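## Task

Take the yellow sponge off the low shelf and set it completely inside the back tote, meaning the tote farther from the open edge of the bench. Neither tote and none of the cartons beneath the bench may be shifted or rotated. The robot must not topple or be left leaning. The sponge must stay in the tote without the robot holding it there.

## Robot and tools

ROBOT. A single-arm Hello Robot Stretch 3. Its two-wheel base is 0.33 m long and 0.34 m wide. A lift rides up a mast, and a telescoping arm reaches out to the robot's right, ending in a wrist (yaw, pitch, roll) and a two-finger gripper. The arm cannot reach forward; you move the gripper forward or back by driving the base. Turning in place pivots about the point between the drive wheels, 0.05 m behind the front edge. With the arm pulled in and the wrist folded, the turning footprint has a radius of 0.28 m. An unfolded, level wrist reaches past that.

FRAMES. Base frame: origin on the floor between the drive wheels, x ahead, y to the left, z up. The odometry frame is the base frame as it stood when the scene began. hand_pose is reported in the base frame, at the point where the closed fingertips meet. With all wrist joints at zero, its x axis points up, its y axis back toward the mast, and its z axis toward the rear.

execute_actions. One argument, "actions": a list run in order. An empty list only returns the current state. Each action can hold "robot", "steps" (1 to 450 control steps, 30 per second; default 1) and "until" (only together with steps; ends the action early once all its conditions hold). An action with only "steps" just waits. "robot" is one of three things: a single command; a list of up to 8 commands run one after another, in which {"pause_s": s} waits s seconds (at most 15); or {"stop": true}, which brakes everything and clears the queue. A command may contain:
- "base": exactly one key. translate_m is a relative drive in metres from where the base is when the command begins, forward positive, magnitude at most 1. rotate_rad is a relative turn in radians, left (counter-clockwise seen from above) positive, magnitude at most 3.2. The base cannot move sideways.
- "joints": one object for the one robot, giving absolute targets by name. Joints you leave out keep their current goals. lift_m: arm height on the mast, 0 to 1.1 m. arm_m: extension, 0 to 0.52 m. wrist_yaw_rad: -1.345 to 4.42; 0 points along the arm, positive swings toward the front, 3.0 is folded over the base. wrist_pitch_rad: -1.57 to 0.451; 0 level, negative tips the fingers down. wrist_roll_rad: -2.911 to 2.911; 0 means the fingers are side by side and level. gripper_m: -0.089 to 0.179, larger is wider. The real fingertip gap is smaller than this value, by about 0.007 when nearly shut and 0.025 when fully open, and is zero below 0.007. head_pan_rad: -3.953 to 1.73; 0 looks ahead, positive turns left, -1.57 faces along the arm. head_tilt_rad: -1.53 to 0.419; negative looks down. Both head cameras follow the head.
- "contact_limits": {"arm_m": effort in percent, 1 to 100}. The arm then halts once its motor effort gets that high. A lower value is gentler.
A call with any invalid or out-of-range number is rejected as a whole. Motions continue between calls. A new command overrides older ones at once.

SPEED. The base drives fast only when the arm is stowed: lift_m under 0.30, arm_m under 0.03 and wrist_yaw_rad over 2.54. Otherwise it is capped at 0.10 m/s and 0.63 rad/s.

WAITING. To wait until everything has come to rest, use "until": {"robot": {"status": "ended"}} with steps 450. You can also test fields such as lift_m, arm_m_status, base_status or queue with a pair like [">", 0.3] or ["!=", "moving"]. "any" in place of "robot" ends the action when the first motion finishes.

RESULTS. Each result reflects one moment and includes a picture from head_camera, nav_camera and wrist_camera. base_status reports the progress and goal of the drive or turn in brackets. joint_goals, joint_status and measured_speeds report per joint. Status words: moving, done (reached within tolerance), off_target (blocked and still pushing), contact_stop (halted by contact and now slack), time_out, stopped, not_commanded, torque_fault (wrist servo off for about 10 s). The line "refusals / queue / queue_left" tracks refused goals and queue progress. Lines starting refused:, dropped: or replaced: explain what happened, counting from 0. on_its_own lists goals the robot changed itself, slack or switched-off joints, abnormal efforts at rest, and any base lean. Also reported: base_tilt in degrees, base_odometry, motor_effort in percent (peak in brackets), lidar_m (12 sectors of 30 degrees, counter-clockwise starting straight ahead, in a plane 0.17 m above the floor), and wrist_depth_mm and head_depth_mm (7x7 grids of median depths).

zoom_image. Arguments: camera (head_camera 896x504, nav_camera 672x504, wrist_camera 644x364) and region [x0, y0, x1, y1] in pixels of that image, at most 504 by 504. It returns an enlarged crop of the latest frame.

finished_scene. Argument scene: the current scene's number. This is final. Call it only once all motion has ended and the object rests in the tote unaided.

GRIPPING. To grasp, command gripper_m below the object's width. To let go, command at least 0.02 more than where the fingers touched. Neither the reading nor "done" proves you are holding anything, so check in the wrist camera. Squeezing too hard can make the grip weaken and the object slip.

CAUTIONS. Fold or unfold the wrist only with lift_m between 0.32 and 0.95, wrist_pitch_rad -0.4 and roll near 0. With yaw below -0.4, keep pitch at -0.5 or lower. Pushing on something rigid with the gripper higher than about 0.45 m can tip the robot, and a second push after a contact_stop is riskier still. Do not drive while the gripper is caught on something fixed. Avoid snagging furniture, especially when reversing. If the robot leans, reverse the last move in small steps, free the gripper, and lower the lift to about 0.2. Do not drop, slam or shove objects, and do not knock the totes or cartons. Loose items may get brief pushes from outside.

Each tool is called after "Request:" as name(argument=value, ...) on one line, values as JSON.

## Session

Request:
execute_actions(actions=[{"robot":{"joints":{"head_tilt_rad":-0.7,"head_pan_rad":-0.8}},"steps":60,"until":{"robot":{"status":"ended"}}}])

Scene clock: 1.00 s.
robot.base_odometry: x=+0.000 y=+0.000 heading=+0.000 (m, m, rad; robot's odometry frame)
robot.turned_by_wheels: +0.000 (rad since the last result)
robot.turned_by_imu: +0.000 (rad since the last result)
robot.base_tilt: forward=+0.2 right=+1.8 (deg)
robot.lidar_m: 0.99 1.11 1.97 1.92 2.18 1.25 1.24 1.38 2.44 2.15 1.19 1.00
robot.head_depth_mm: 2492 2725 2860 2125 1676 1380 1173 / 2321 2669 2847 2135 1679 1389 1178 / 2138 2358 2664 2074 1692 1386 1179 / 1990 1369 2452 1645 1649 1388 1187 / 1849 1374 2247 1711 1555 1394 1185 / 1737 1382 2034 1771 1425 1397 1184 / 1633 1391 1049 1714 1439 1362 1189
robot.base_status: not_commanded
robot.joint_positions: lift_m=+0.557 arm_m=+0.002 wrist_yaw_rad=+3.129 wrist_pitch_rad=-0.354 wrist_roll_rad=+0.014 gripper_m=+0.037 head_pan_rad=-0.793 head_tilt_rad=-0.691
robot.joint_goals: lift_m=+0.557 arm_m=+0.002 wrist_yaw_rad=+3.129 wrist_pitch_rad=-0.354 wrist_roll_rad=+0.014 gripper_m=+0.037 head_pan_rad=-0.800 head_tilt_rad=-0.700
robot.joint_status: lift_m=not_commanded arm_m=not_commanded wrist_yaw_rad=not_commanded wrist_pitch_rad=not_commanded wrist_roll_rad=not_commanded gripper_m=not_commanded head_pan_rad=done head_tilt_rad=done
robot.measured_speeds: translate_m=+0.000 rotate_rad=+0.000 lift_m=+0.000 arm_m=+0.000 wrist_yaw_rad=+0.000 wrist_pitch_rad=+0.000 wrist_roll_rad=+0.000 head_pan_rad=+0.000 head_tilt_rad=+0.000
robot: refusals=0 queue=done queue_left=0
robot.motor_effort: left_wheel=+0(0) right_wheel=-1(0) lift_m=+29(29) arm_m=-1(1) wrist_yaw_rad=+0(0) wrist_pitch_rad=+4(4) wrist_roll_rad=+0(1) gripper_m=+0(0) head_pan_rad=-5(47) head_tilt_rad=-5(45) (%)
robot.hand_pose: x=-0.0184 y=+0.0850 z=+0.5843 quat_wxyz=(+0.130, +0.701, +0.120, +0.691) (m; robot's base frame)
robot.wrist_depth_mm: - - - - - - - / - - - - - - - / - - - - - - - / - - - - - - - / - - - - - - - / 906 903 - 885 - 874 866 / 786 767 762 793 743 756 755
pictures: head_camera (sideways: a quarter turn clockwise sets it upright), nav_camera (sideways: a quarter turn counterclockwise sets it upright), wrist_camera
camera_calibration (this result's frames):
head_camera: T_world_to_cam=[[-0.400426, 0.461328, -0.791729, 1.05517], [0.746951, 0.66481, 0.00959511, -0.020921], [0.530776, -0.587541, -0.610797, 0.744373], [0, 0, 0, 1]] pos_world=[0.0430496, -0.0355218, 1.29027]
nav_camera: T_world_to_cam=[[0.498983, -0.450339, 0.740412, -0.925664], [-0.705026, -0.707775, 0.044647, 0.00736228], [0.503939, -0.544288, -0.670669, 0.827912], [0, 0, 0, 1]] pos_world=[0.0498641, 0.0389707, 1.2403]
wrist_camera: T_world_to_cam=[[0.998694, -0.0151185, -0.0488124, 0.0507952], [-0.049529, -0.521438, -0.85185, 0.572903], [-0.0125739, 0.853155, -0.521506, 0.394988], [0, 0, 0, 1]] pos_world=[-0.017387, -0.0374849, 0.696496]
Images, in order (width x height): head_camera 896x504, nav_camera 672x504, wrist_camera 644x364.

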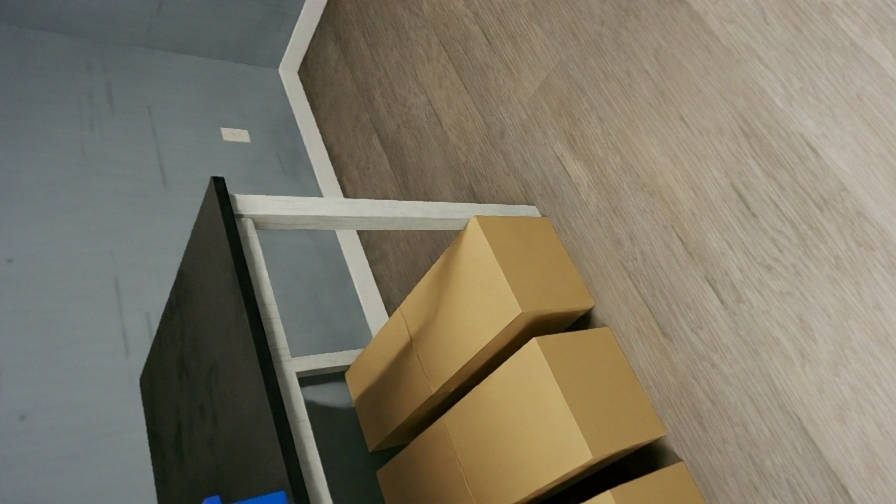

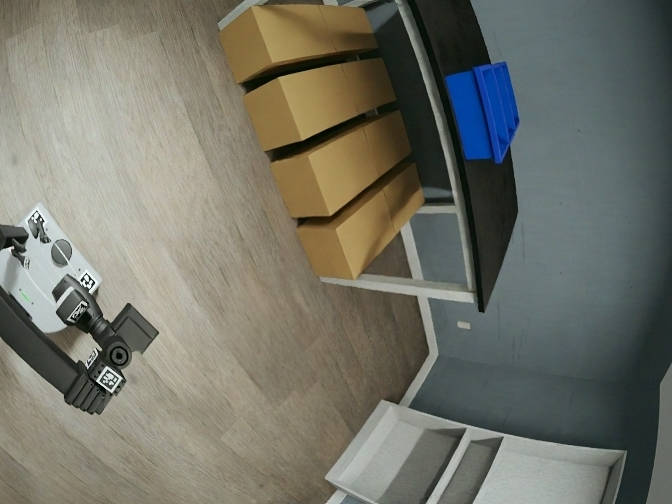

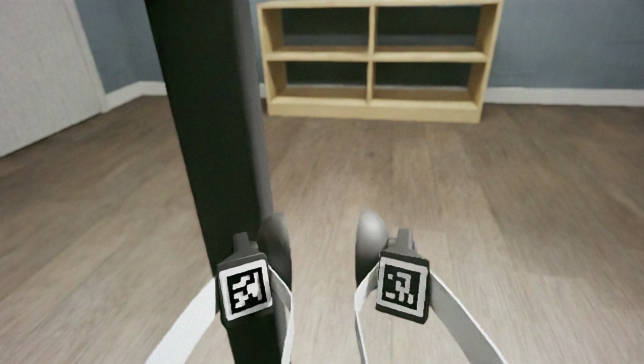

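Request:
execute_actions(actions=[{"robot":[{"joints":{"head_tilt_rad":-0.6,"head_pan_rad":0,"lift_m":0.28,"wrist_pitch_rad":-0.4,"wrist_yaw_rad":3.0},"base":{"rotate_rad":1.5}},{"base":{"translate_m":0.9}}],"steps":300,"until":{"robot":{"status":"ended"}}}])

Scene clock: 17.17 s.
robot.base_odometry: x=+0.064 y=+0.898 heading=+1.500 (m, m, rad; robot's odometry frame)
robot.turned_by_wheels: +1.500 (rad since the last result)
robot.turned_by_imu: +1.482 (rad since the last result)
robot.base_tilt: forward=+0.0 right=+1.7 (deg)
robot.lidar_m: 1.03 1.19 1.71 1.52 1.29 1.85 3.01 1.40 1.17 2.03 1.80 1.19
robot.head_depth_mm: 1150 1265 1409 1327 1437 1459 1221 / 1158 1279 1425 1337 1494 1455 1227 / 1174 1293 1444 1347 1497 1476 1227 / 1182 1309 1458 1417 1507 1478 1232 / 1193 1319 1482 1415 1561 1482 1228 / 1209 1337 1500 1436 1564 1483 1237 / 1221 1356 1525 1620 1743 1485 1236
robot.base_status: done (translate_m +0.9000 of +0.9000)
robot.joint_positions: lift_m=+0.280 arm_m=+0.002 wrist_yaw_rad=+3.003 wrist_pitch_rad=-0.415 wrist_roll_rad=+0.014 gripper_m=+0.037 head_pan_rad=-0.007 head_tilt_rad=-0.605
robot.joint_goals: lift_m=+0.280 arm_m=+0.002 wrist_yaw_rad=+3.000 wrist_pitch_rad=-0.400 wrist_roll_rad=+0.014 gripper_m=+0.037 head_pan_rad=+0.000 head_tilt_rad=-0.600
robot.joint_status: lift_m=done arm_m=not_commanded wrist_yaw_rad=done wrist_pitch_rad=done wrist_roll_rad=not_commanded gripper_m=not_commanded head_pan_rad=done head_tilt_rad=done
robot.measured_speeds: translate_m=+0.000 rotate_rad=+0.000 lift_m=+0.000 arm_m=+0.000 wrist_yaw_rad=+0.000 wrist_pitch_rad=+0.000 wrist_roll_rad=+0.000 head_pan_rad=+0.000 head_tilt_rad=+0.000
robot: refusals=0 queue=done queue_left=0
robot.motor_effort: left_wheel=-2(6) right_wheel=+3(13) lift_m=+24(29) arm_m=+0(0) wrist_yaw_rad=-4(6) wrist_pitch_rad=+4(4) wrist_roll_rad=-1(1) gripper_m=+0(0) head_pan_rad=+4(49) head_tilt_rad=+2(14) (%)
robot.hand_pose: x=+0.0099 y=+0.0756 z=+0.2936 quat_wxyz=(+0.194, +0.705, +0.096, +0.676) (m; robot's base frame)
robot.wrist_depth_mm: - - - - - - - / - - - - - - - / - - 976 979 950 909 907 / 764 739 751 773 722 729 734 / 620 609 624 595 608 590 575 / 521 512 - 522 - 494 504 / 466 - - - 436 438 435
pictures: head_camera (sideways: a quarter turn clockwise sets it upright), nav_camera (sideways: a quarter turn counterclockwise sets it upright), wrist_camera
camera_calibration (this result's frames):
head_camera: T_world_to_cam=[[-0.539275, 0.0423205, -0.841065, 1.12034], [0.056653, 0.998297, 0.0139072, -0.0223253], [0.840222, -0.0401491, -0.540755, 0.651362], [0, 0, 0, 1]] pos_world=[0.058147, 0.00102557, 1.29482]
nav_camera: T_world_to_cam=[[0.605335, 0.0351372, 0.795195, -0.997719], [-0.0014957, -0.998973, 0.0452801, 0.0022415], [0.79597, -0.028599, -0.604661, 0.740267], [0, 0, 0, 1]] pos_world=[0.0147275, 0.0584671, 1.24089]
wrist_camera: T_world_to_cam=[[0.988389, -0.143976, -0.0485631, 0.0180104], [-0.121966, -0.561145, -0.818682, 0.315749], [0.0906199, 0.815099, -0.57219, 0.268439], [0, 0, 0, 1]] pos_world=[-0.00361674, -0.0390305, 0.412971]
Images, in order (width x height): head_camera 896x504, nav_camera 672x504, wrist_camera 644x364.

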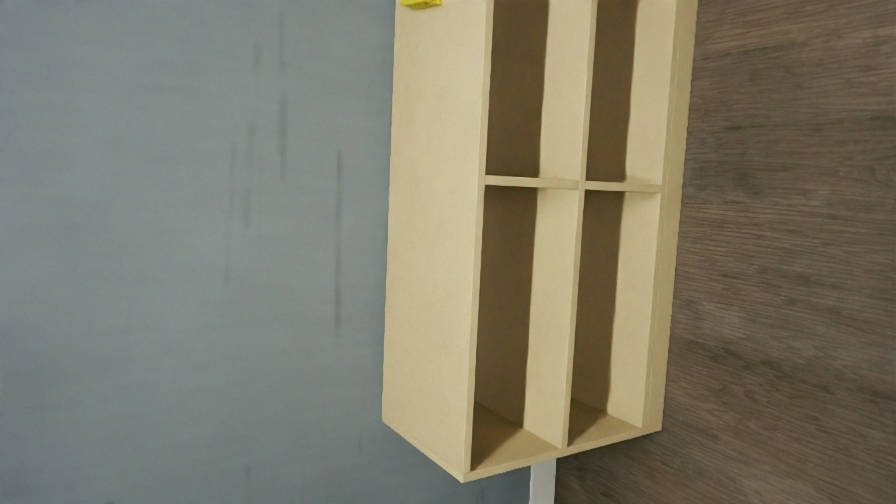

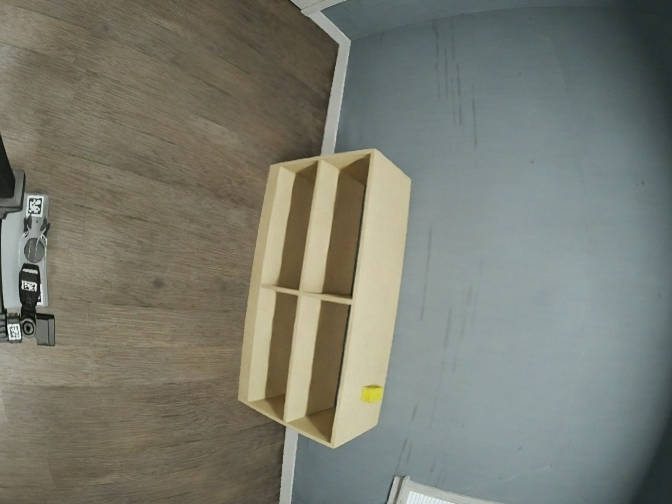

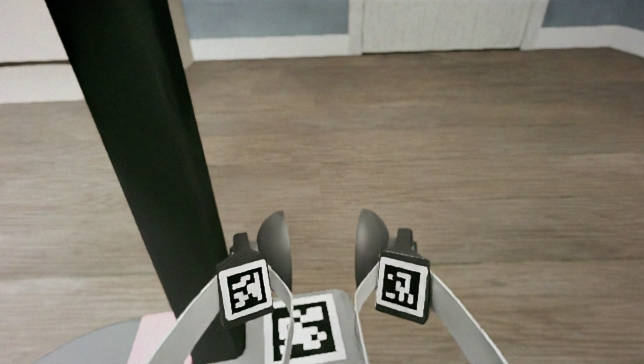

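Request:
execute_actions(actions=[{"robot":[{"base":{"rotate_rad":-0.71}},{"base":{"translate_m":0.78}},{"base":{"rotate_rad":2.13},"joints":{"head_tilt_rad":-0.85,"head_pan_rad":-1.6}},{"joints":{"lift_m":0.8}},{"joints":{"wrist_yaw_rad":0,"gripper_m":0.13}},{"joints":{"wrist_pitch_rad":-0.7,"arm_m":0.08}}],"steps":450,"until":{"robot":{"status":"ended"}}},{"steps":200,"until":{"robot":{"status":"ended"}}}])

Scene clock: 57.00 s.
robot.base_odometry: x=+0.613 y=+1.452 heading=+2.920 (m, m, rad; robot's odometry frame)
robot.turned_by_wheels: +1.420 (rad since the last result)
robot.turned_by_imu: +1.396 (rad since the last result)
robot.base_tilt: forward=+0.1 right=+1.7 (deg)
robot.lidar_m: 2.12 1.98 2.16 3.68 1.17 1.38 1.62 1.11 0.41 0.71 0.56 0.54
robot.head_depth_mm: 656 756 891 1090 - - 1083 / 653 750 885 1050 - - 1118 / 648 745 877 941 - 1138 1117 / 643 738 869 942 - 939 1102 / 639 732 862 945 786 938 1101 / 632 726 852 944 789 922 1099 / 630 721 844 939 788 924 1100
robot.base_status: done (rotate_rad +2.1299 of +2.1300)
robot.joint_positions: lift_m=+0.800 arm_m=+0.080 wrist_yaw_rad=+0.003 wrist_pitch_rad=-0.709 wrist_roll_rad=+0.014 gripper_m=+0.130 head_pan_rad=-1.593 head_tilt_rad=-0.840
robot.joint_goals: lift_m=+0.800 arm_m=+0.080 wrist_yaw_rad=+0.000 wrist_pitch_rad=-0.700 wrist_roll_rad=+0.014 gripper_m=+0.130 head_pan_rad=-1.600 head_tilt_rad=-0.850
robot.joint_status: lift_m=done arm_m=done wrist_yaw_rad=done wrist_pitch_rad=done wrist_roll_rad=not_commanded gripper_m=done head_pan_rad=done head_tilt_rad=done
robot.measured_speeds: translate_m=+0.000 rotate_rad=+0.000 lift_m=+0.000 arm_m=+0.000 wrist_yaw_rad=+0.000 wrist_pitch_rad=+0.000 wrist_roll_rad=+0.000 head_pan_rad=+0.000 head_tilt_rad=+0.000
robot: refusals=0 queue=done queue_left=0
robot.motor_effort: left_wheel=-1(7) right_wheel=+3(15) lift_m=+32(33) arm_m=+3(2) wrist_yaw_rad=-3(6) wrist_pitch_rad=+2(4) wrist_roll_rad=-1(1) gripper_m=+0(81) head_pan_rad=-4(50) head_tilt_rad=-5(29) (%)
robot.hand_pose: x=-0.0211 y=-0.4035 z=+0.7534 quat_wxyz=(+0.659, +0.245, -0.667, -0.247) (m; robot's base frame)
robot.wrist_depth_mm: 441 448 454 454 463 471 475 / 484 491 501 504 491 531 523 / 447 447 435 409 425 613 622 / 384 382 372 355 372 696 722 / 345 347 337 334 336 823 910 / 310 - 301 301 301 - 935 / 285 273 275 276 271 270 825
pictures: head_camera (sideways: a quarter turn clockwise sets it upright), nav_camera (sideways: a quarter turn counterclockwise sets it upright), wrist_camera
camera_calibration (this result's frames):
head_camera: T_world_to_cam=[[0.0545815, 0.719343, -0.692507, 0.923075], [0.997273, -0.0737808, 0.00196226, -0.0125097], [-0.0496822, -0.690725, -0.721408, 0.891789], [0, 0, 0, 1]] pos_world=[0.00639879, -0.0489495, 1.2826]
nav_camera: T_world_to_cam=[[0.0221343, -0.774117, 0.632656, -0.782335], [-0.999064, 0.0063899, 0.0427723, 0.011605], [-0.0371534, -0.63301, -0.773251, 0.964624], [0, 0, 0, 1]] pos_world=[0.0647497, 0.00492452, 1.24035]
wrist_camera: T_world_to_cam=[[-0.99885, 0.0170503, -0.0448084, 0.0222233], [0.0411005, 0.785719, -0.617216, 0.814635], [0.0246831, -0.618348, -0.785516, 0.505802], [0, 0, 0, 1]] pos_world=[-0.0237689, -0.327691, 0.901118]
Images, in order (width x height): head_camera 896x504, nav_camera 672x504, wrist_camera 644x364.

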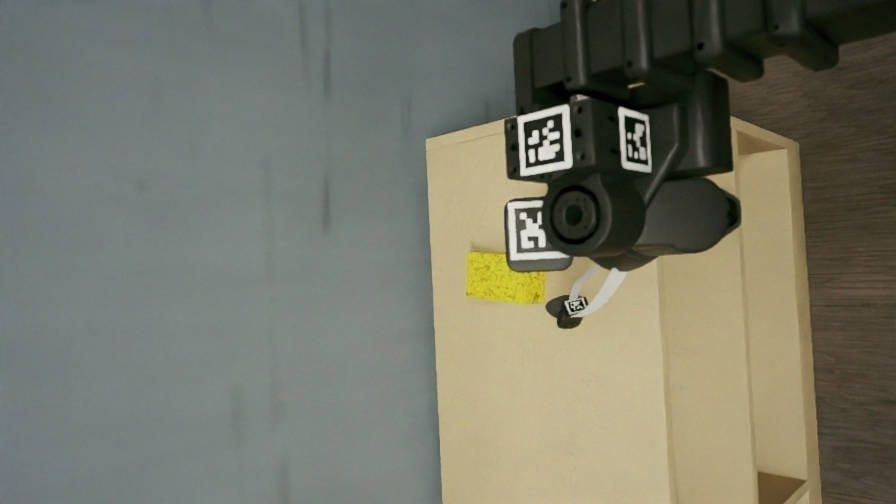

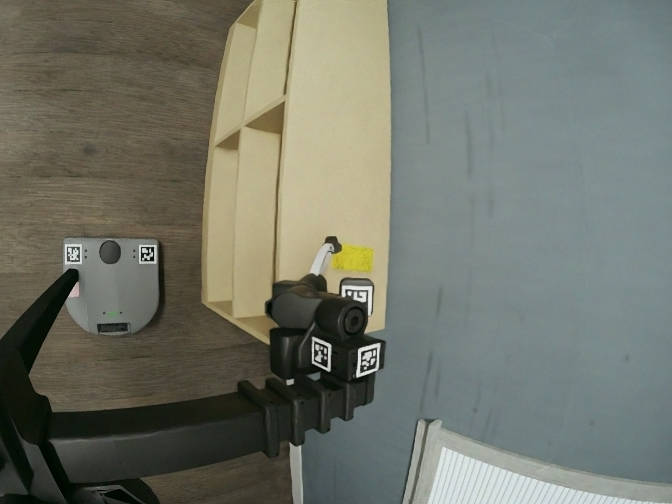

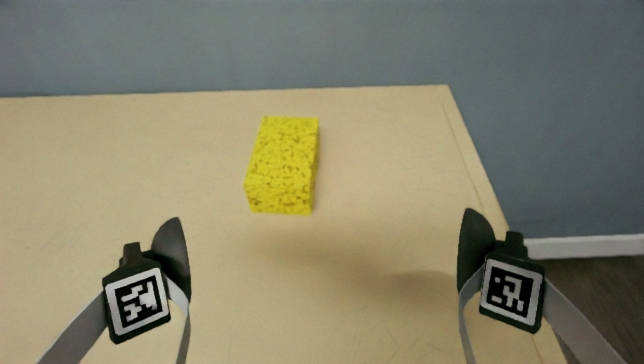

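Request:
execute_actions(actions=[{"robot":[{"joints":{"arm_m":0.22,"lift_m":0.72},"base":{"translate_m":0.036}},{"joints":{"arm_m":0.24,"lift_m":0.68}}],"steps":150,"until":{"robot":{"status":"ended"}}}])

Scene clock: 66.13 s.
robot.base_odometry: x=+0.578 y=+1.460 heading=+2.920 (m, m, rad; robot's odometry frame)
robot.turned_by_wheels: +0.000 (rad since the last result)
robot.turned_by_imu: -0.001 (rad since the last result)
robot.base_tilt: forward=+0.1 right=+1.8 (deg)
robot.lidar_m: 2.08 1.96 2.11 3.69 1.20 1.38 1.65 1.11 0.43 0.77 0.52 0.52
robot.head_depth_mm: 657 757 896 1090 1384 1292 - / 652 750 883 1012 802 - 1113 / 646 744 875 972 749 958 1112 / 641 738 869 964 748 938 1103 / 637 733 861 945 788 938 1110 / 632 724 854 943 789 925 1106 / 629 721 844 936 787 922 1093
robot.base_status: done (translate_m +0.0360 of +0.0360)
robot.joint_positions: lift_m=+0.680 arm_m=+0.240 wrist_yaw_rad=+0.002 wrist_pitch_rad=-0.711 wrist_roll_rad=+0.014 gripper_m=+0.130 head_pan_rad=-1.593 head_tilt_rad=-0.840
robot.joint_goals: lift_m=+0.680 arm_m=+0.240 wrist_yaw_rad=+0.000 wrist_pitch_rad=-0.700 wrist_roll_rad=+0.014 gripper_m=+0.130 head_pan_rad=-1.600 head_tilt_rad=-0.850
robot.joint_status: lift_m=done arm_m=done wrist_yaw_rad=done wrist_pitch_rad=done wrist_roll_rad=not_commanded gripper_m=done head_pan_rad=done head_tilt_rad=done
robot.measured_speeds: translate_m=+0.000 rotate_rad=+0.000 lift_m=+0.000 arm_m=+0.000 wrist_yaw_rad=+0.000 wrist_pitch_rad=+0.000 wrist_roll_rad=+0.000 head_pan_rad=+0.000 head_tilt_rad=+0.000
robot: refusals=0 queue=done queue_left=0
robot.motor_effort: left_wheel=-2(3) right_wheel=+3(9) lift_m=+25(33) arm_m=+3(2) wrist_yaw_rad=-3(4) wrist_pitch_rad=+2(3) wrist_roll_rad=+0(1) gripper_m=+0(0) head_pan_rad=-4(4) head_tilt_rad=-6(6) (%)
robot.hand_pose: x=-0.0212 y=-0.5632 z=+0.6335 quat_wxyz=(+0.659, +0.245, -0.667, -0.247) (m; robot's base frame)
robot.wrist_depth_mm: 291 293 295 298 301 306 305 / 309 315 315 318 290 288 337 / 260 257 256 187 250 247 248 / 225 225 223 164 219 218 216 / 201 204 194 146 192 200 193 / 181 - 138 131 173 - 175 / - 161 157 142 158 159 159
pictures: head_camera (sideways: a quarter turn clockwise sets it upright), nav_camera (sideways: a quarter turn counterclockwise sets it upright), wrist_camera
camera_calibration (this result's frames):
head_camera: T_world_to_cam=[[0.0546519, 0.719338, -0.692507, 0.923074], [0.997265, -0.0738785, 0.00196226, -0.0125096], [-0.0497499, -0.690721, -0.721408, 0.891789], [0, 0, 0, 1]] pos_world=[0.00639399, -0.0489495, 1.2826]
nav_camera: T_world_to_cam=[[0.0220585, -0.774119, 0.632656, -0.782334], [-0.999064, 0.0064878, 0.0427723, 0.011605], [-0.0372154, -0.633007, -0.773251, 0.964625], [0, 0, 0, 1]] pos_world=[0.0647502, 0.00491878, 1.24035]
wrist_camera: T_world_to_cam=[[-0.998843, 0.0175109, -0.0447826, 0.0197465], [0.0414149, 0.78651, -0.616188, 0.865973], [0.024432, -0.617329, -0.786325, 0.313931], [0, 0, 0, 1]] pos_world=[-0.0238105, -0.487643, 0.781338]
Images, in order (width x height): head_camera 896x504, nav_camera 672x504, wrist_camera 644x364.

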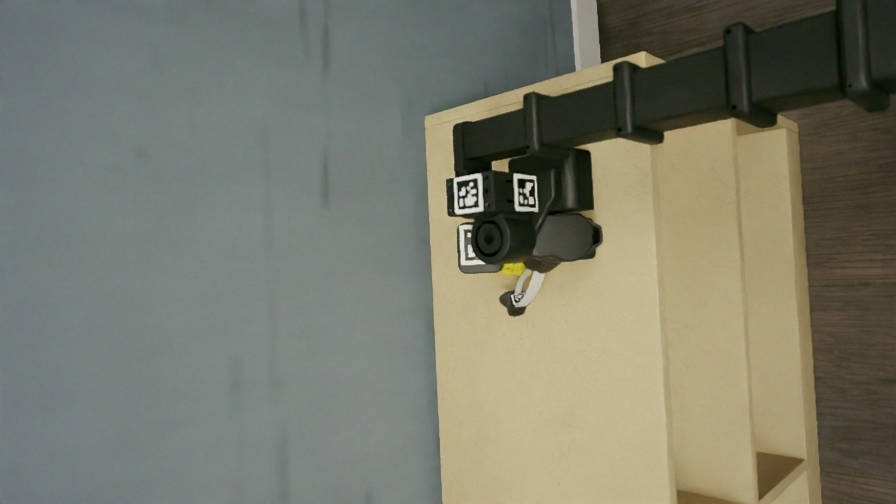

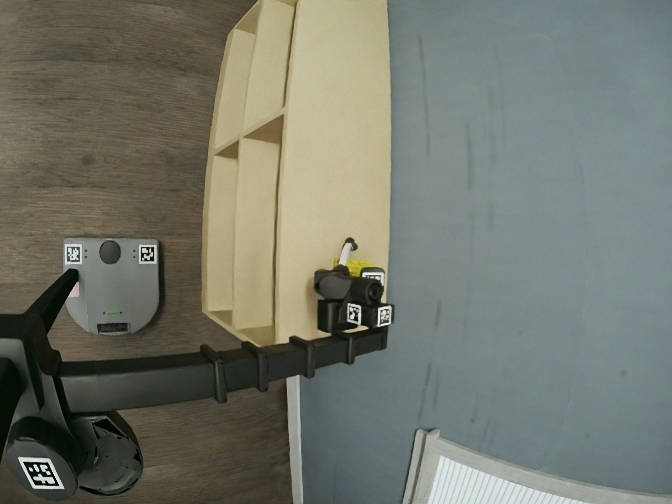

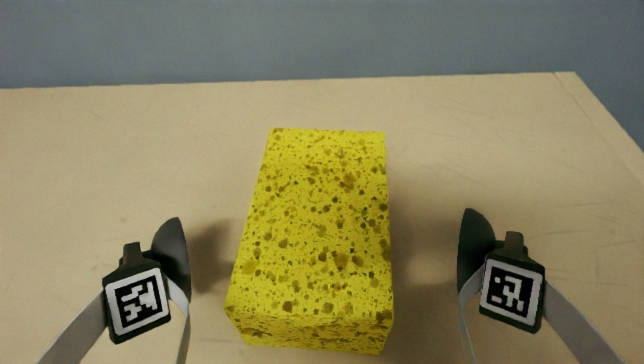

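Request:
execute_actions(actions=[{"robot":[{"joints":{"gripper_m":0.035}},{"joints":{"lift_m":0.74}},{"joints":{"arm_m":0,"wrist_pitch_rad":-0.4,"wrist_yaw_rad":3.0}},{"joints":{"lift_m":0.29,"head_pan_rad":-1.2,"head_tilt_rad":-0.7},"base":{"rotate_rad":-1.43}},{"base":{"translate_m":-1.0}},{"base":{"translate_m":-1.0}},{"base":{"translate_m":-0.12},"joints":{"lift_m":0.6}},{"base":{"rotate_rad":-0.16},"joints":{"lift_m":0.9,"wrist_yaw_rad":1.2}}],"steps":450,"until":{"robot":{"status":"ended"}}},{"steps":450,"until":{"robot":{"status":"ended"}}}])

Scene clock: 106.23 s.
robot.base_odometry: x=+0.407 y=-0.653 heading=+1.330 (m, m, rad; robot's odometry frame)
robot.turned_by_wheels: -1.590 (rad since the last result)
robot.turned_by_imu: -1.582 (rad since the last result)
robot.base_tilt: forward=+0.4 right=+1.7 (deg)
robot.lidar_m: 2.80 2.55 1.85 1.74 1.78 1.97 1.59 1.66 0.50 0.48 0.49 0.67
robot.head_depth_mm: 1116 1183 817 605 1234 1107 - / 1146 1223 822 606 1275 1092 - / 1185 1260 826 630 1400 1339 - / 1220 1040 830 634 1312 - 1106 / 1246 907 725 660 1387 411 1129 / 1292 943 615 640 1319 390 1168 / 1335 1318 626 668 1326 1121 1177
robot.base_status: done (rotate_rad -0.1599 of -0.1600)
robot.joint_positions: lift_m=+0.900 arm_m=+0.002 wrist_yaw_rad=+1.203 wrist_pitch_rad=-0.421 wrist_roll_rad=+0.014 gripper_m=+0.036 head_pan_rad=-1.207 head_tilt_rad=-0.705
robot.joint_goals: lift_m=+0.900 arm_m=+0.000 wrist_yaw_rad=+1.200 wrist_pitch_rad=-0.400 wrist_roll_rad=+0.014 gripper_m=+0.035 head_pan_rad=-1.200 head_tilt_rad=-0.700
robot.joint_status: lift_m=done arm_m=done wrist_yaw_rad=done wrist_pitch_rad=done wrist_roll_rad=not_commanded gripper_m=done head_pan_rad=done head_tilt_rad=done
robot.measured_speeds: translate_m=+0.000 rotate_rad=+0.000 lift_m=+0.000 arm_m=+0.000 wrist_yaw_rad=+0.000 wrist_pitch_rad=+0.000 wrist_roll_rad=+0.000 head_pan_rad=+0.000 head_tilt_rad=+0.000
robot: refusals=0 queue=done queue_left=0
robot.motor_effort: left_wheel=+2(6) right_wheel=-4(13) lift_m=+33(35) arm_m=-3(6) wrist_yaw_rad=-4(5) wrist_pitch_rad=+5(7) wrist_roll_rad=-1(1) gripper_m=-16(88) head_pan_rad=+4(34) head_tilt_rad=+3(20) (%)
robot.hand_pose: x=+0.1876 y=-0.2278 z=+0.9118 quat_wxyz=(+0.651, +0.515, -0.490, +0.266) (m; robot's base frame)
robot.wrist_depth_mm: - - - 750 447 333 352 / - - - - 463 345 351 / - - - 185 - 366 271 / - - - 162 - - 306 / - - - 144 150 - - / - - 131 131 129 960 881 / - - - 146 760 774 802
pictures: head_camera (sideways: a quarter turn clockwise sets it upright), nav_camera (sideways: a quarter turn counterclockwise sets it upright), wrist_camera
camera_calibration (this result's frames):
head_camera: T_world_to_cam=[[-0.18483, 0.593546, -0.783289, 1.04285], [0.951347, 0.307992, 0.00889811, -0.0212602], [0.246528, -0.743535, -0.621595, 0.760153], [0, 0, 0, 1]] pos_world=[0.0255772, -0.0472323, 1.28955]
nav_camera: T_world_to_cam=[[0.279227, -0.622474, 0.731135, -0.912232], [-0.929988, -0.364885, 0.0445151, 0.00890703], [0.23907, -0.692376, -0.680779, 0.842679], [0, 0, 0, 1]] pos_world=[0.0615438, 0.0188601, 1.24025]
wrist_camera: T_world_to_cam=[[-0.364243, -0.930039, -0.048527, -0.096617], [-0.523918, 0.247711, -0.814954, 0.92954], [0.769959, -0.271417, -0.577491, 0.483236], [0, 0, 0, 1]] pos_world=[0.0797385, -0.188956, 1.03191]
Images, in order (width x height): head_camera 896x504, nav_camera 672x504, wrist_camera 644x364.

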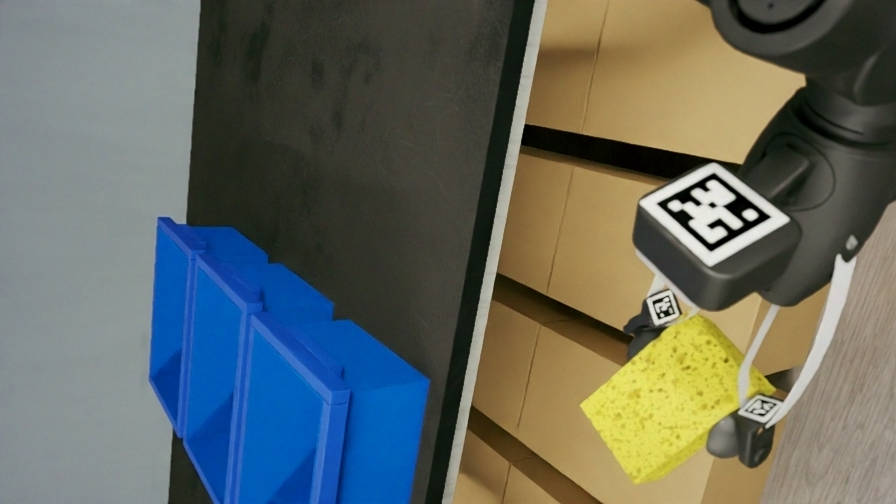

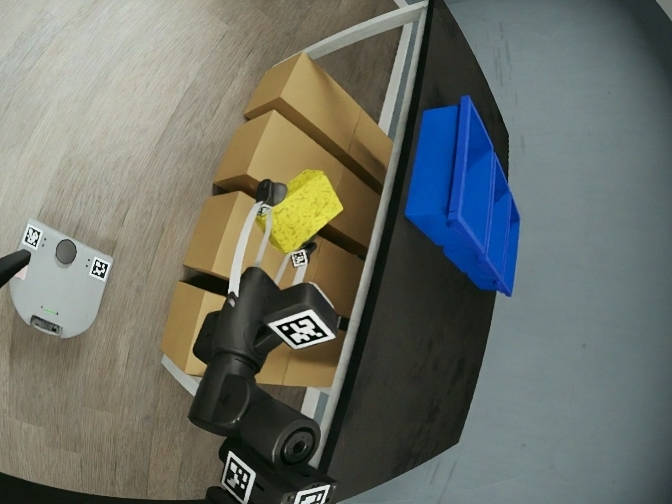

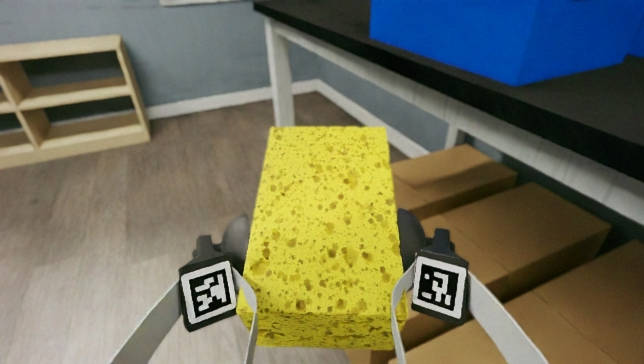

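Request:
execute_actions(actions=[{"robot":[{"joints":{"lift_m":1.1,"wrist_pitch_rad":-0.25}},{"base":{"rotate_rad":-0.45},"joints":{"wrist_yaw_rad":0}},{"base":{"translate_m":0.555}},{"base":{"rotate_rad":0.45},"joints":{"head_tilt_rad":-0.5,"head_pan_rad":-1.5}},{"joints":{"arm_m":0.42}},{"joints":{"arm_m":0.47,"wrist_pitch_rad":-0.6}}],"steps":450,"until":{"robot":{"status":"ended"}}},{"steps":200,"until":{"robot":{"status":"ended"}}}])

Scene clock: 132.33 s.
robot.base_odometry: x=+0.760 y=-0.226 heading=+1.330 (m, m, rad; robot's odometry frame)
robot.turned_by_wheels: +0.000 (rad since the last result)
robot.turned_by_imu: -0.002 (rad since the last result)
robot.base_tilt: forward=+0.2 right=+1.7 (deg)
robot.lidar_m: 1.99 2.18 2.75 2.01 2.06 2.48 2.07 0.32 0.23 0.22 0.22 0.29
robot.head_depth_mm: 918 1024 1094 650 460 463 311 / 921 1039 1076 661 459 464 312 / 930 - 838 662 460 467 315 / 931 1012 1077 663 460 468 319 / 932 1013 1096 674 452 446 315 / 937 1015 1112 871 614 349 341 / 936 1018 1107 875 617 477 388
robot.base_status: done (rotate_rad +0.4499 of +0.4500)
robot.joint_positions: lift_m=+1.099 arm_m=+0.470 wrist_yaw_rad=+0.002 wrist_pitch_rad=-0.612 wrist_roll_rad=+0.014 gripper_m=+0.036 head_pan_rad=-1.493 head_tilt_rad=-0.507
robot.joint_goals: lift_m=+1.100 arm_m=+0.470 wrist_yaw_rad=+0.000 wrist_pitch_rad=-0.600 wrist_roll_rad=+0.014 gripper_m=+0.035 head_pan_rad=-1.500 head_tilt_rad=-0.500
robot.joint_status: lift_m=done arm_m=done wrist_yaw_rad=done wrist_pitch_rad=done wrist_roll_rad=not_commanded gripper_m=done head_pan_rad=done head_tilt_rad=done
robot.measured_speeds: translate_m=+0.000 rotate_rad=+0.000 lift_m=+0.000 arm_m=+0.000 wrist_yaw_rad=+0.000 wrist_pitch_rad=+0.000 wrist_roll_rad=+0.000 head_pan_rad=+0.000 head_tilt_rad=+0.000
robot: refusals=0 queue=done queue_left=0
robot.motor_effort: left_wheel=-2(5) right_wheel=+3(8) lift_m=+33(33) arm_m=+3(3) wrist_yaw_rad=-2(6) wrist_pitch_rad=+3(7) wrist_roll_rad=+0(0) gripper_m=-16(16) head_pan_rad=-4(30) head_tilt_rad=+4(25) (%)
robot.hand_pose: x=-0.0212 y=-0.8107 z=+1.0705 quat_wxyz=(+0.670, +0.212, -0.678, -0.214) (m; robot's base frame)
robot.wrist_depth_mm: 391 400 408 412 417 428 433 / 429 443 449 454 461 472 475 / 478 481 479 185 486 471 479 / 422 424 419 162 397 410 409 / 368 218 216 144 150 222 354 / 312 231 131 130 129 238 202 / 181 230 280 146 272 269 175
pictures: head_camera (sideways: a quarter turn clockwise sets it upright), nav_camera (sideways: a quarter turn counterclockwise sets it upright), wrist_camera
camera_calibration (this result's frames):
head_camera: T_world_to_cam=[[0.00318589, 0.456498, -0.889719, 1.18048], [0.999391, 0.0294603, 0.0186941, -0.0343101], [0.0347452, -0.889237, -0.456126, 0.546163], [0, 0, 0, 1]] pos_world=[0.0115518, -0.0522088, 1.30006]
nav_camera: T_world_to_cam=[[0.0798977, -0.519931, 0.850463, -1.06657], [-0.995874, -0.0784546, 0.0455952, 0.00789124], [0.0430164, -0.850598, -0.524055, 0.639992], [0, 0, 0, 1]] pos_world=[0.0655451, -0.00954952, 1.24211]
wrist_camera: T_world_to_cam=[[-0.998832, 0.0131011, -0.0465106, 0.0419413], [0.0416327, 0.721916, -0.690727, 1.35725], [0.0245274, -0.691856, -0.721618, 0.375113], [0, 0, 0, 1]] pos_world=[-0.0238142, -0.720846, 1.21013]
Images, in order (width x height): head_camera 896x504, nav_camera 672x504, wrist_camera 644x364.

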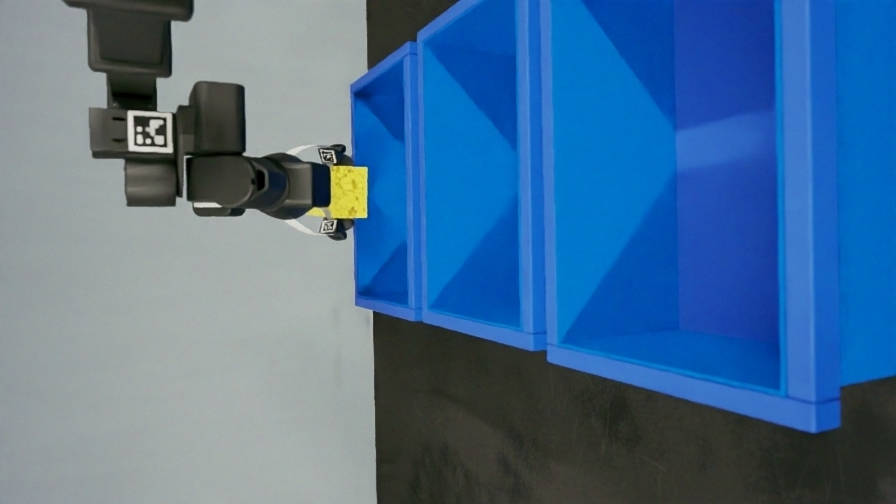

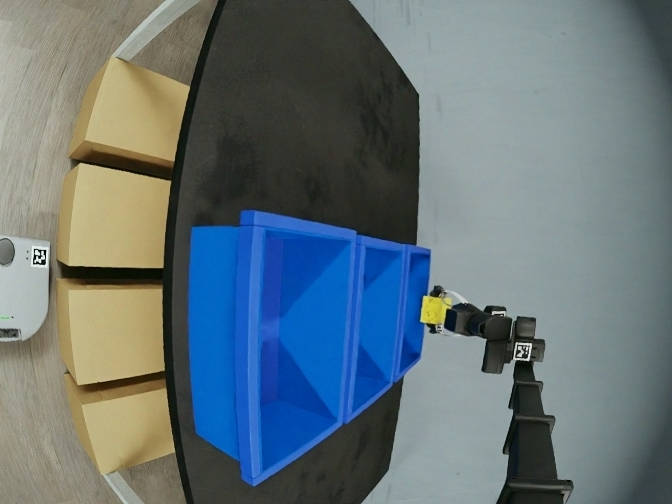

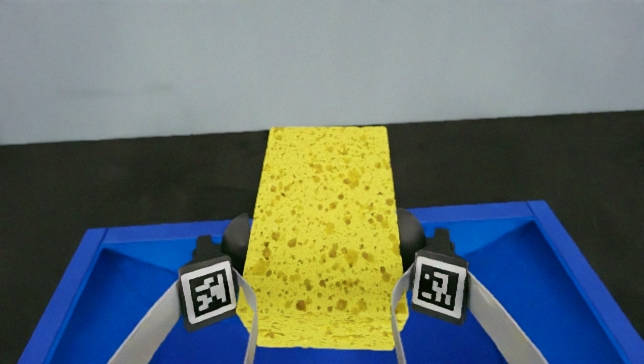

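Request:
execute_actions(actions=[{"robot":[{"joints":{"arm_m":0.447}},{"joints":{"wrist_pitch_rad":-0.85}},{"joints":{"arm_m":0.497,"wrist_pitch_rad":-1.1}},{"joints":{"lift_m":1.05,"wrist_pitch_rad":-1.0}}],"steps":300,"until":{"robot":{"status":"ended"}}}])

Scene clock: 142.07 s.
robot.base_odometry: x=+0.760 y=-0.226 heading=+1.330 (m, m, rad; robot's odometry frame)
robot.turned_by_wheels: +0.000 (rad since the last result)
robot.turned_by_imu: -0.001 (rad since the last result)
robot.base_tilt: forward=+0.2 right=+1.8 (deg)
robot.lidar_m: 2.00 2.17 2.75 2.02 2.07 2.48 2.06 0.32 0.23 0.21 0.22 0.29
robot.head_depth_mm: 929 983 1109 650 461 463 311 / 930 987 1095 657 460 465 311 / 931 987 - 662 460 466 315 / 931 1013 1094 663 460 469 318 / 933 1013 1112 720 452 447 315 / 934 1013 1116 871 615 349 341 / 934 1013 1112 875 617 476 388
robot.base_status: done (rotate_rad +0.4499 of +0.4500)
robot.joint_positions: lift_m=+1.050 arm_m=+0.497 wrist_yaw_rad=+0.002 wrist_pitch_rad=-1.013 wrist_roll_rad=+0.014 gripper_m=+0.036 head_pan_rad=-1.493 head_tilt_rad=-0.507
robot.joint_goals: lift_m=+1.050 arm_m=+0.497 wrist_yaw_rad=+0.000 wrist_pitch_rad=-1.000 wrist_roll_rad=+0.014 gripper_m=+0.035 head_pan_rad=-1.500 head_tilt_rad=-0.500
robot.joint_status: lift_m=done arm_m=done wrist_yaw_rad=done wrist_pitch_rad=done wrist_roll_rad=not_commanded gripper_m=done head_pan_rad=done head_tilt_rad=done
robot.measured_speeds: translate_m=+0.000 rotate_rad=+0.000 lift_m=+0.000 arm_m=+0.000 wrist_yaw_rad=+0.000 wrist_pitch_rad=+0.000 wrist_roll_rad=+0.000 head_pan_rad=+0.000 head_tilt_rad=+0.000
robot: refusals=0 queue=done queue_left=0
robot.motor_effort: left_wheel=-2(2) right_wheel=+3(3) lift_m=+25(33) arm_m=+3(3) wrist_yaw_rad=-3(3) wrist_pitch_rad=+4(8) wrist_roll_rad=-1(1) gripper_m=-15(16) head_pan_rad=-4(4) head_tilt_rad=+4(4) (%)
robot.hand_pose: x=-0.0214 y=-0.7569 z=+0.9587 quat_wxyz=(+0.615, +0.341, -0.622, -0.345) (m; robot's base frame)
robot.wrist_depth_mm: 128 129 132 134 136 139 141 / 153 155 158 162 164 169 162 / 176 194 197 182 201 212 170 / 178 219 222 161 216 220 173 / 177 209 207 144 150 207 174 / 174 198 131 131 130 196 176 / 173 188 186 148 184 185 177
pictures: head_camera (sideways: a quarter turn clockwise sets it upright), nav_camera (sideways: a quarter turn counterclockwise sets it upright), wrist_camera
camera_calibration (this result's frames):
head_camera: T_world_to_cam=[[0.00319193, 0.456421, -0.889758, 1.18053], [0.999391, 0.0294618, 0.0186983, -0.0343156], [0.0347482, -0.889276, -0.456049, 0.546062], [0, 0, 0, 1]] pos_world=[0.0115518, -0.052209, 1.30006]
nav_camera: T_world_to_cam=[[0.0798919, -0.519858, 0.850509, -1.06663], [-0.995875, -0.0784506, 0.0455953, 0.00789113], [0.0430198, -0.850643, -0.523981, 0.639896], [0, 0, 0, 1]] pos_world=[0.0655455, -0.0095547, 1.24211]
wrist_camera: T_world_to_cam=[[-0.99886, 0.0303805, -0.0368196, 0.0396075], [0.0414612, 0.934408, -0.353783, 1.07903], [0.0236564, -0.354906, -0.934603, 0.790887], [0, 0, 0, 1]] pos_world=[-0.0238853, -0.72877, 1.12237]
Images, in order (width x height): head_camera 896x504, nav_camera 672x504, wrist_camera 644x364.

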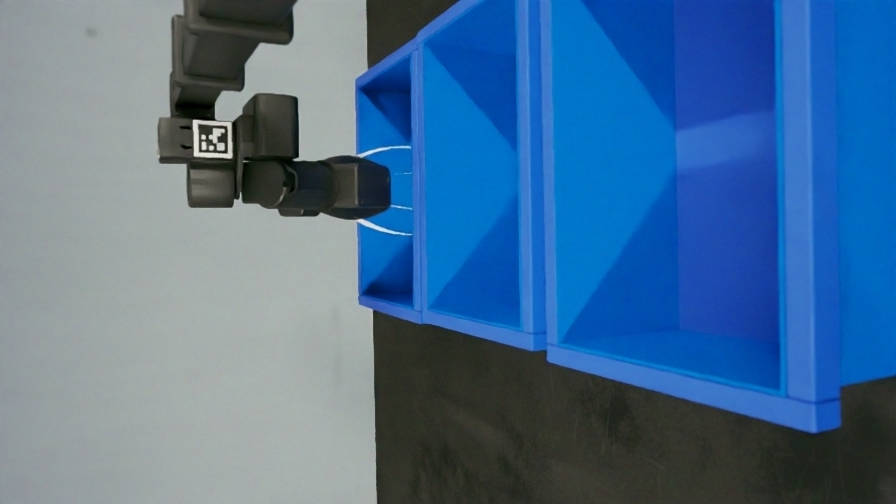

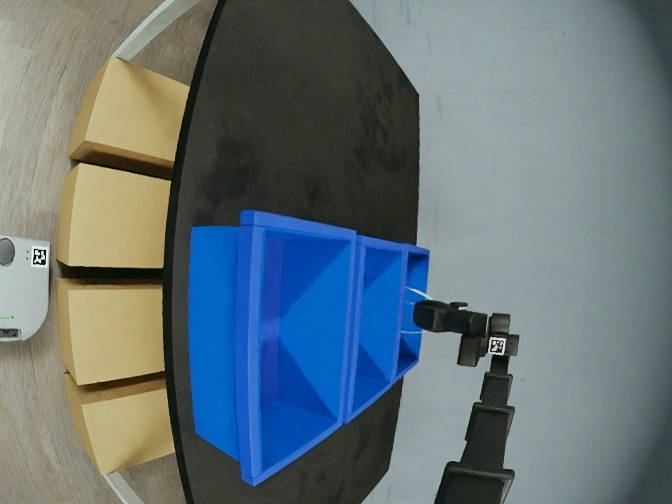

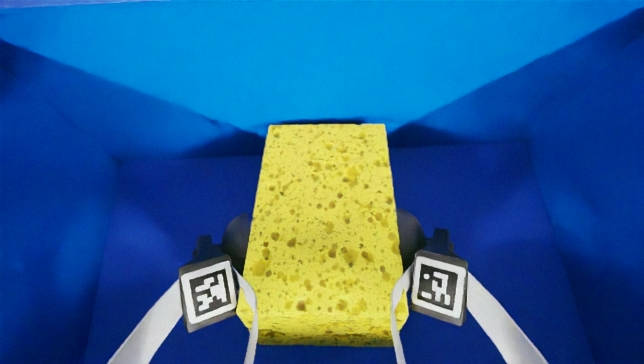

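Request:
execute_actions(actions=[{"robot":[{"joints":{"gripper_m":0.1}},{"joints":{"lift_m":1.1}},{"joints":{"wrist_pitch_rad":-0.8,"arm_m":0.46}},{"joints":{"wrist_pitch_rad":-0.6,"arm_m":0.47}}],"steps":180,"until":{"robot":{"status":"ended"}}}])

Request:
zoom_image(camera="head_camera", region=[330,20,560,360])

Scene clock: 158.83 s.
robot.base_odometry: x=+0.760 y=-0.226 heading=+1.330 (m, m, rad; robot's odometry frame)
robot.turned_by_wheels: +0.000 (rad since the last result)
robot.turned_by_imu: -0.001 (rad since the last result)
robot.base_tilt: forward=+0.1 right=+1.8 (deg)
robot.lidar_m: 1.99 2.17 2.74 2.02 2.06 2.48 2.06 0.32 0.23 0.22 0.22 0.29
robot.head_depth_mm: 917 1022 1093 650 460 463 312 / 920 1038 1073 660 460 465 311 / 933 - 1091 662 460 467 315 / 931 1012 1098 663 460 468 319 / 934 1012 1105 720 453 447 315 / 935 1016 1110 870 614 350 341 / 934 1016 1109 875 618 477 388
robot.base_status: done (rotate_rad +0.4499 of +0.4500)
robot.joint_positions: lift_m=+1.099 arm_m=+0.470 wrist_yaw_rad=+0.002 wrist_pitch_rad=-0.619 wrist_roll_rad=+0.014 gripper_m=+0.100 head_pan_rad=-1.493 head_tilt_rad=-0.507
robot.joint_goals: lift_m=+1.100 arm_m=+0.470 wrist_yaw_rad=+0.000 wrist_pitch_rad=-0.600 wrist_roll_rad=+0.014 gripper_m=+0.100 head_pan_rad=-1.500 head_tilt_rad=-0.500
robot.joint_status: lift_m=done arm_m=done wrist_yaw_rad=done wrist_pitch_rad=done wrist_roll_rad=not_commanded gripper_m=done head_pan_rad=done head_tilt_rad=done
robot.measured_speeds: translate_m=+0.000 rotate_rad=+0.000 lift_m=+0.000 arm_m=+0.000 wrist_yaw_rad=+0.000 wrist_pitch_rad=+0.000 wrist_roll_rad=+0.000 head_pan_rad=+0.000 head_tilt_rad=+0.000
robot: refusals=0 queue=done queue_left=0
robot.motor_effort: left_wheel=-2(2) right_wheel=+3(3) lift_m=+32(36) arm_m=+3(4) wrist_yaw_rad=-2(3) wrist_pitch_rad=+6(5) wrist_roll_rad=+0(0) gripper_m=+0(79) head_pan_rad=-3(3) head_tilt_rad=+4(4) (%)
robot.hand_pose: x=-0.0212 y=-0.8094 z=+1.0690 quat_wxyz=(+0.669, +0.215, -0.677, -0.217) (m; robot's base frame)
robot.wrist_depth_mm: 391 400 403 413 419 424 431 / 435 444 450 464 467 472 489 / 483 476 480 479 472 476 460 / 423 421 414 413 409 400 404 / 365 364 362 212 211 212 349 / 313 207 225 228 235 223 202 / 178 258 272 238 272 267 175
pictures: head_camera (sideways: a quarter turn clockwise sets it upright), nav_camera (sideways: a quarter turn counterclockwise sets it upright), wrist_camera
camera_calibration (this result's frames):
head_camera: T_world_to_cam=[[0.00319183, 0.456421, -0.889758, 1.18053], [0.999391, 0.029462, 0.0186983, -0.0343156], [0.0347484, -0.889276, -0.456049, 0.546062], [0, 0, 0, 1]] pos_world=[0.0115519, -0.052209, 1.30006]
nav_camera: T_world_to_cam=[[0.079892, -0.519858, 0.850509, -1.06663], [-0.995875, -0.0784508, 0.0455953, 0.00789113], [0.0430201, -0.850643, -0.523981, 0.639896], [0, 0, 0, 1]] pos_world=[0.0655455, -0.00955469, 1.24211]
wrist_camera: T_world_to_cam=[[-0.998833, 0.0134605, -0.0463904, 0.0420137], [0.0416233, 0.727165, -0.6852, 1.35364], [0.0245103, -0.686331, -0.726876, 0.385019], [0, 0, 0, 1]] pos_world=[-0.0238152, -0.720633, 1.20932]
Images, in order (width x height): head_camera 896x504, nav_camera 672x504, wrist_camera 644x364.

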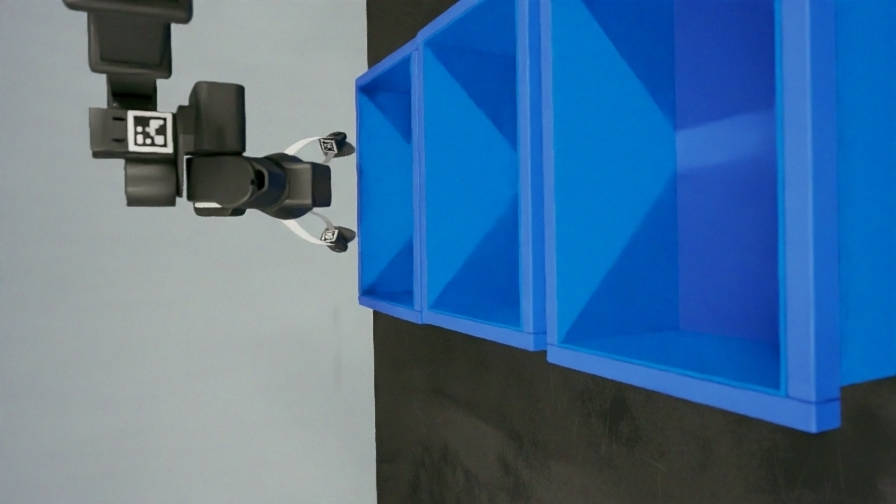

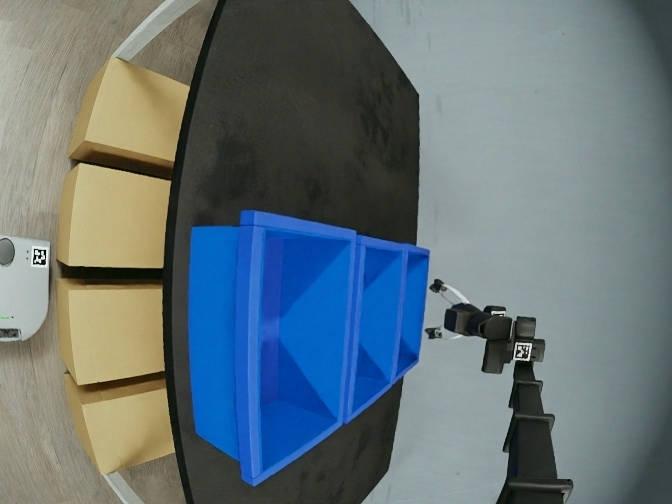

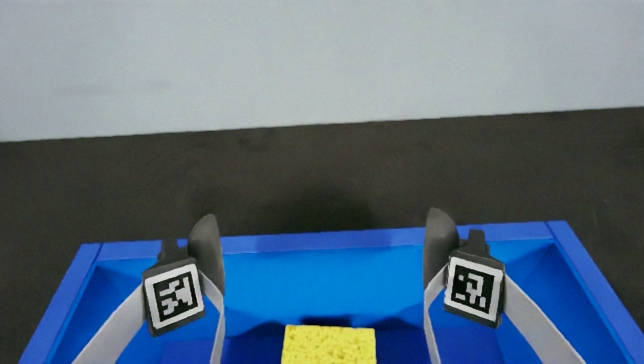

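Region (330, 20, 560, 360) of head_camera's 896x504 image, scaled by 1.482, with more detail than that image has; it fills the left 341 columns of this view, and the rest is white.

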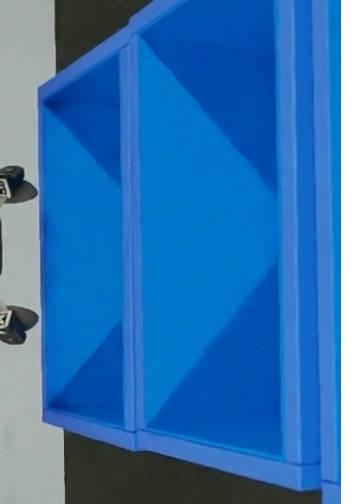

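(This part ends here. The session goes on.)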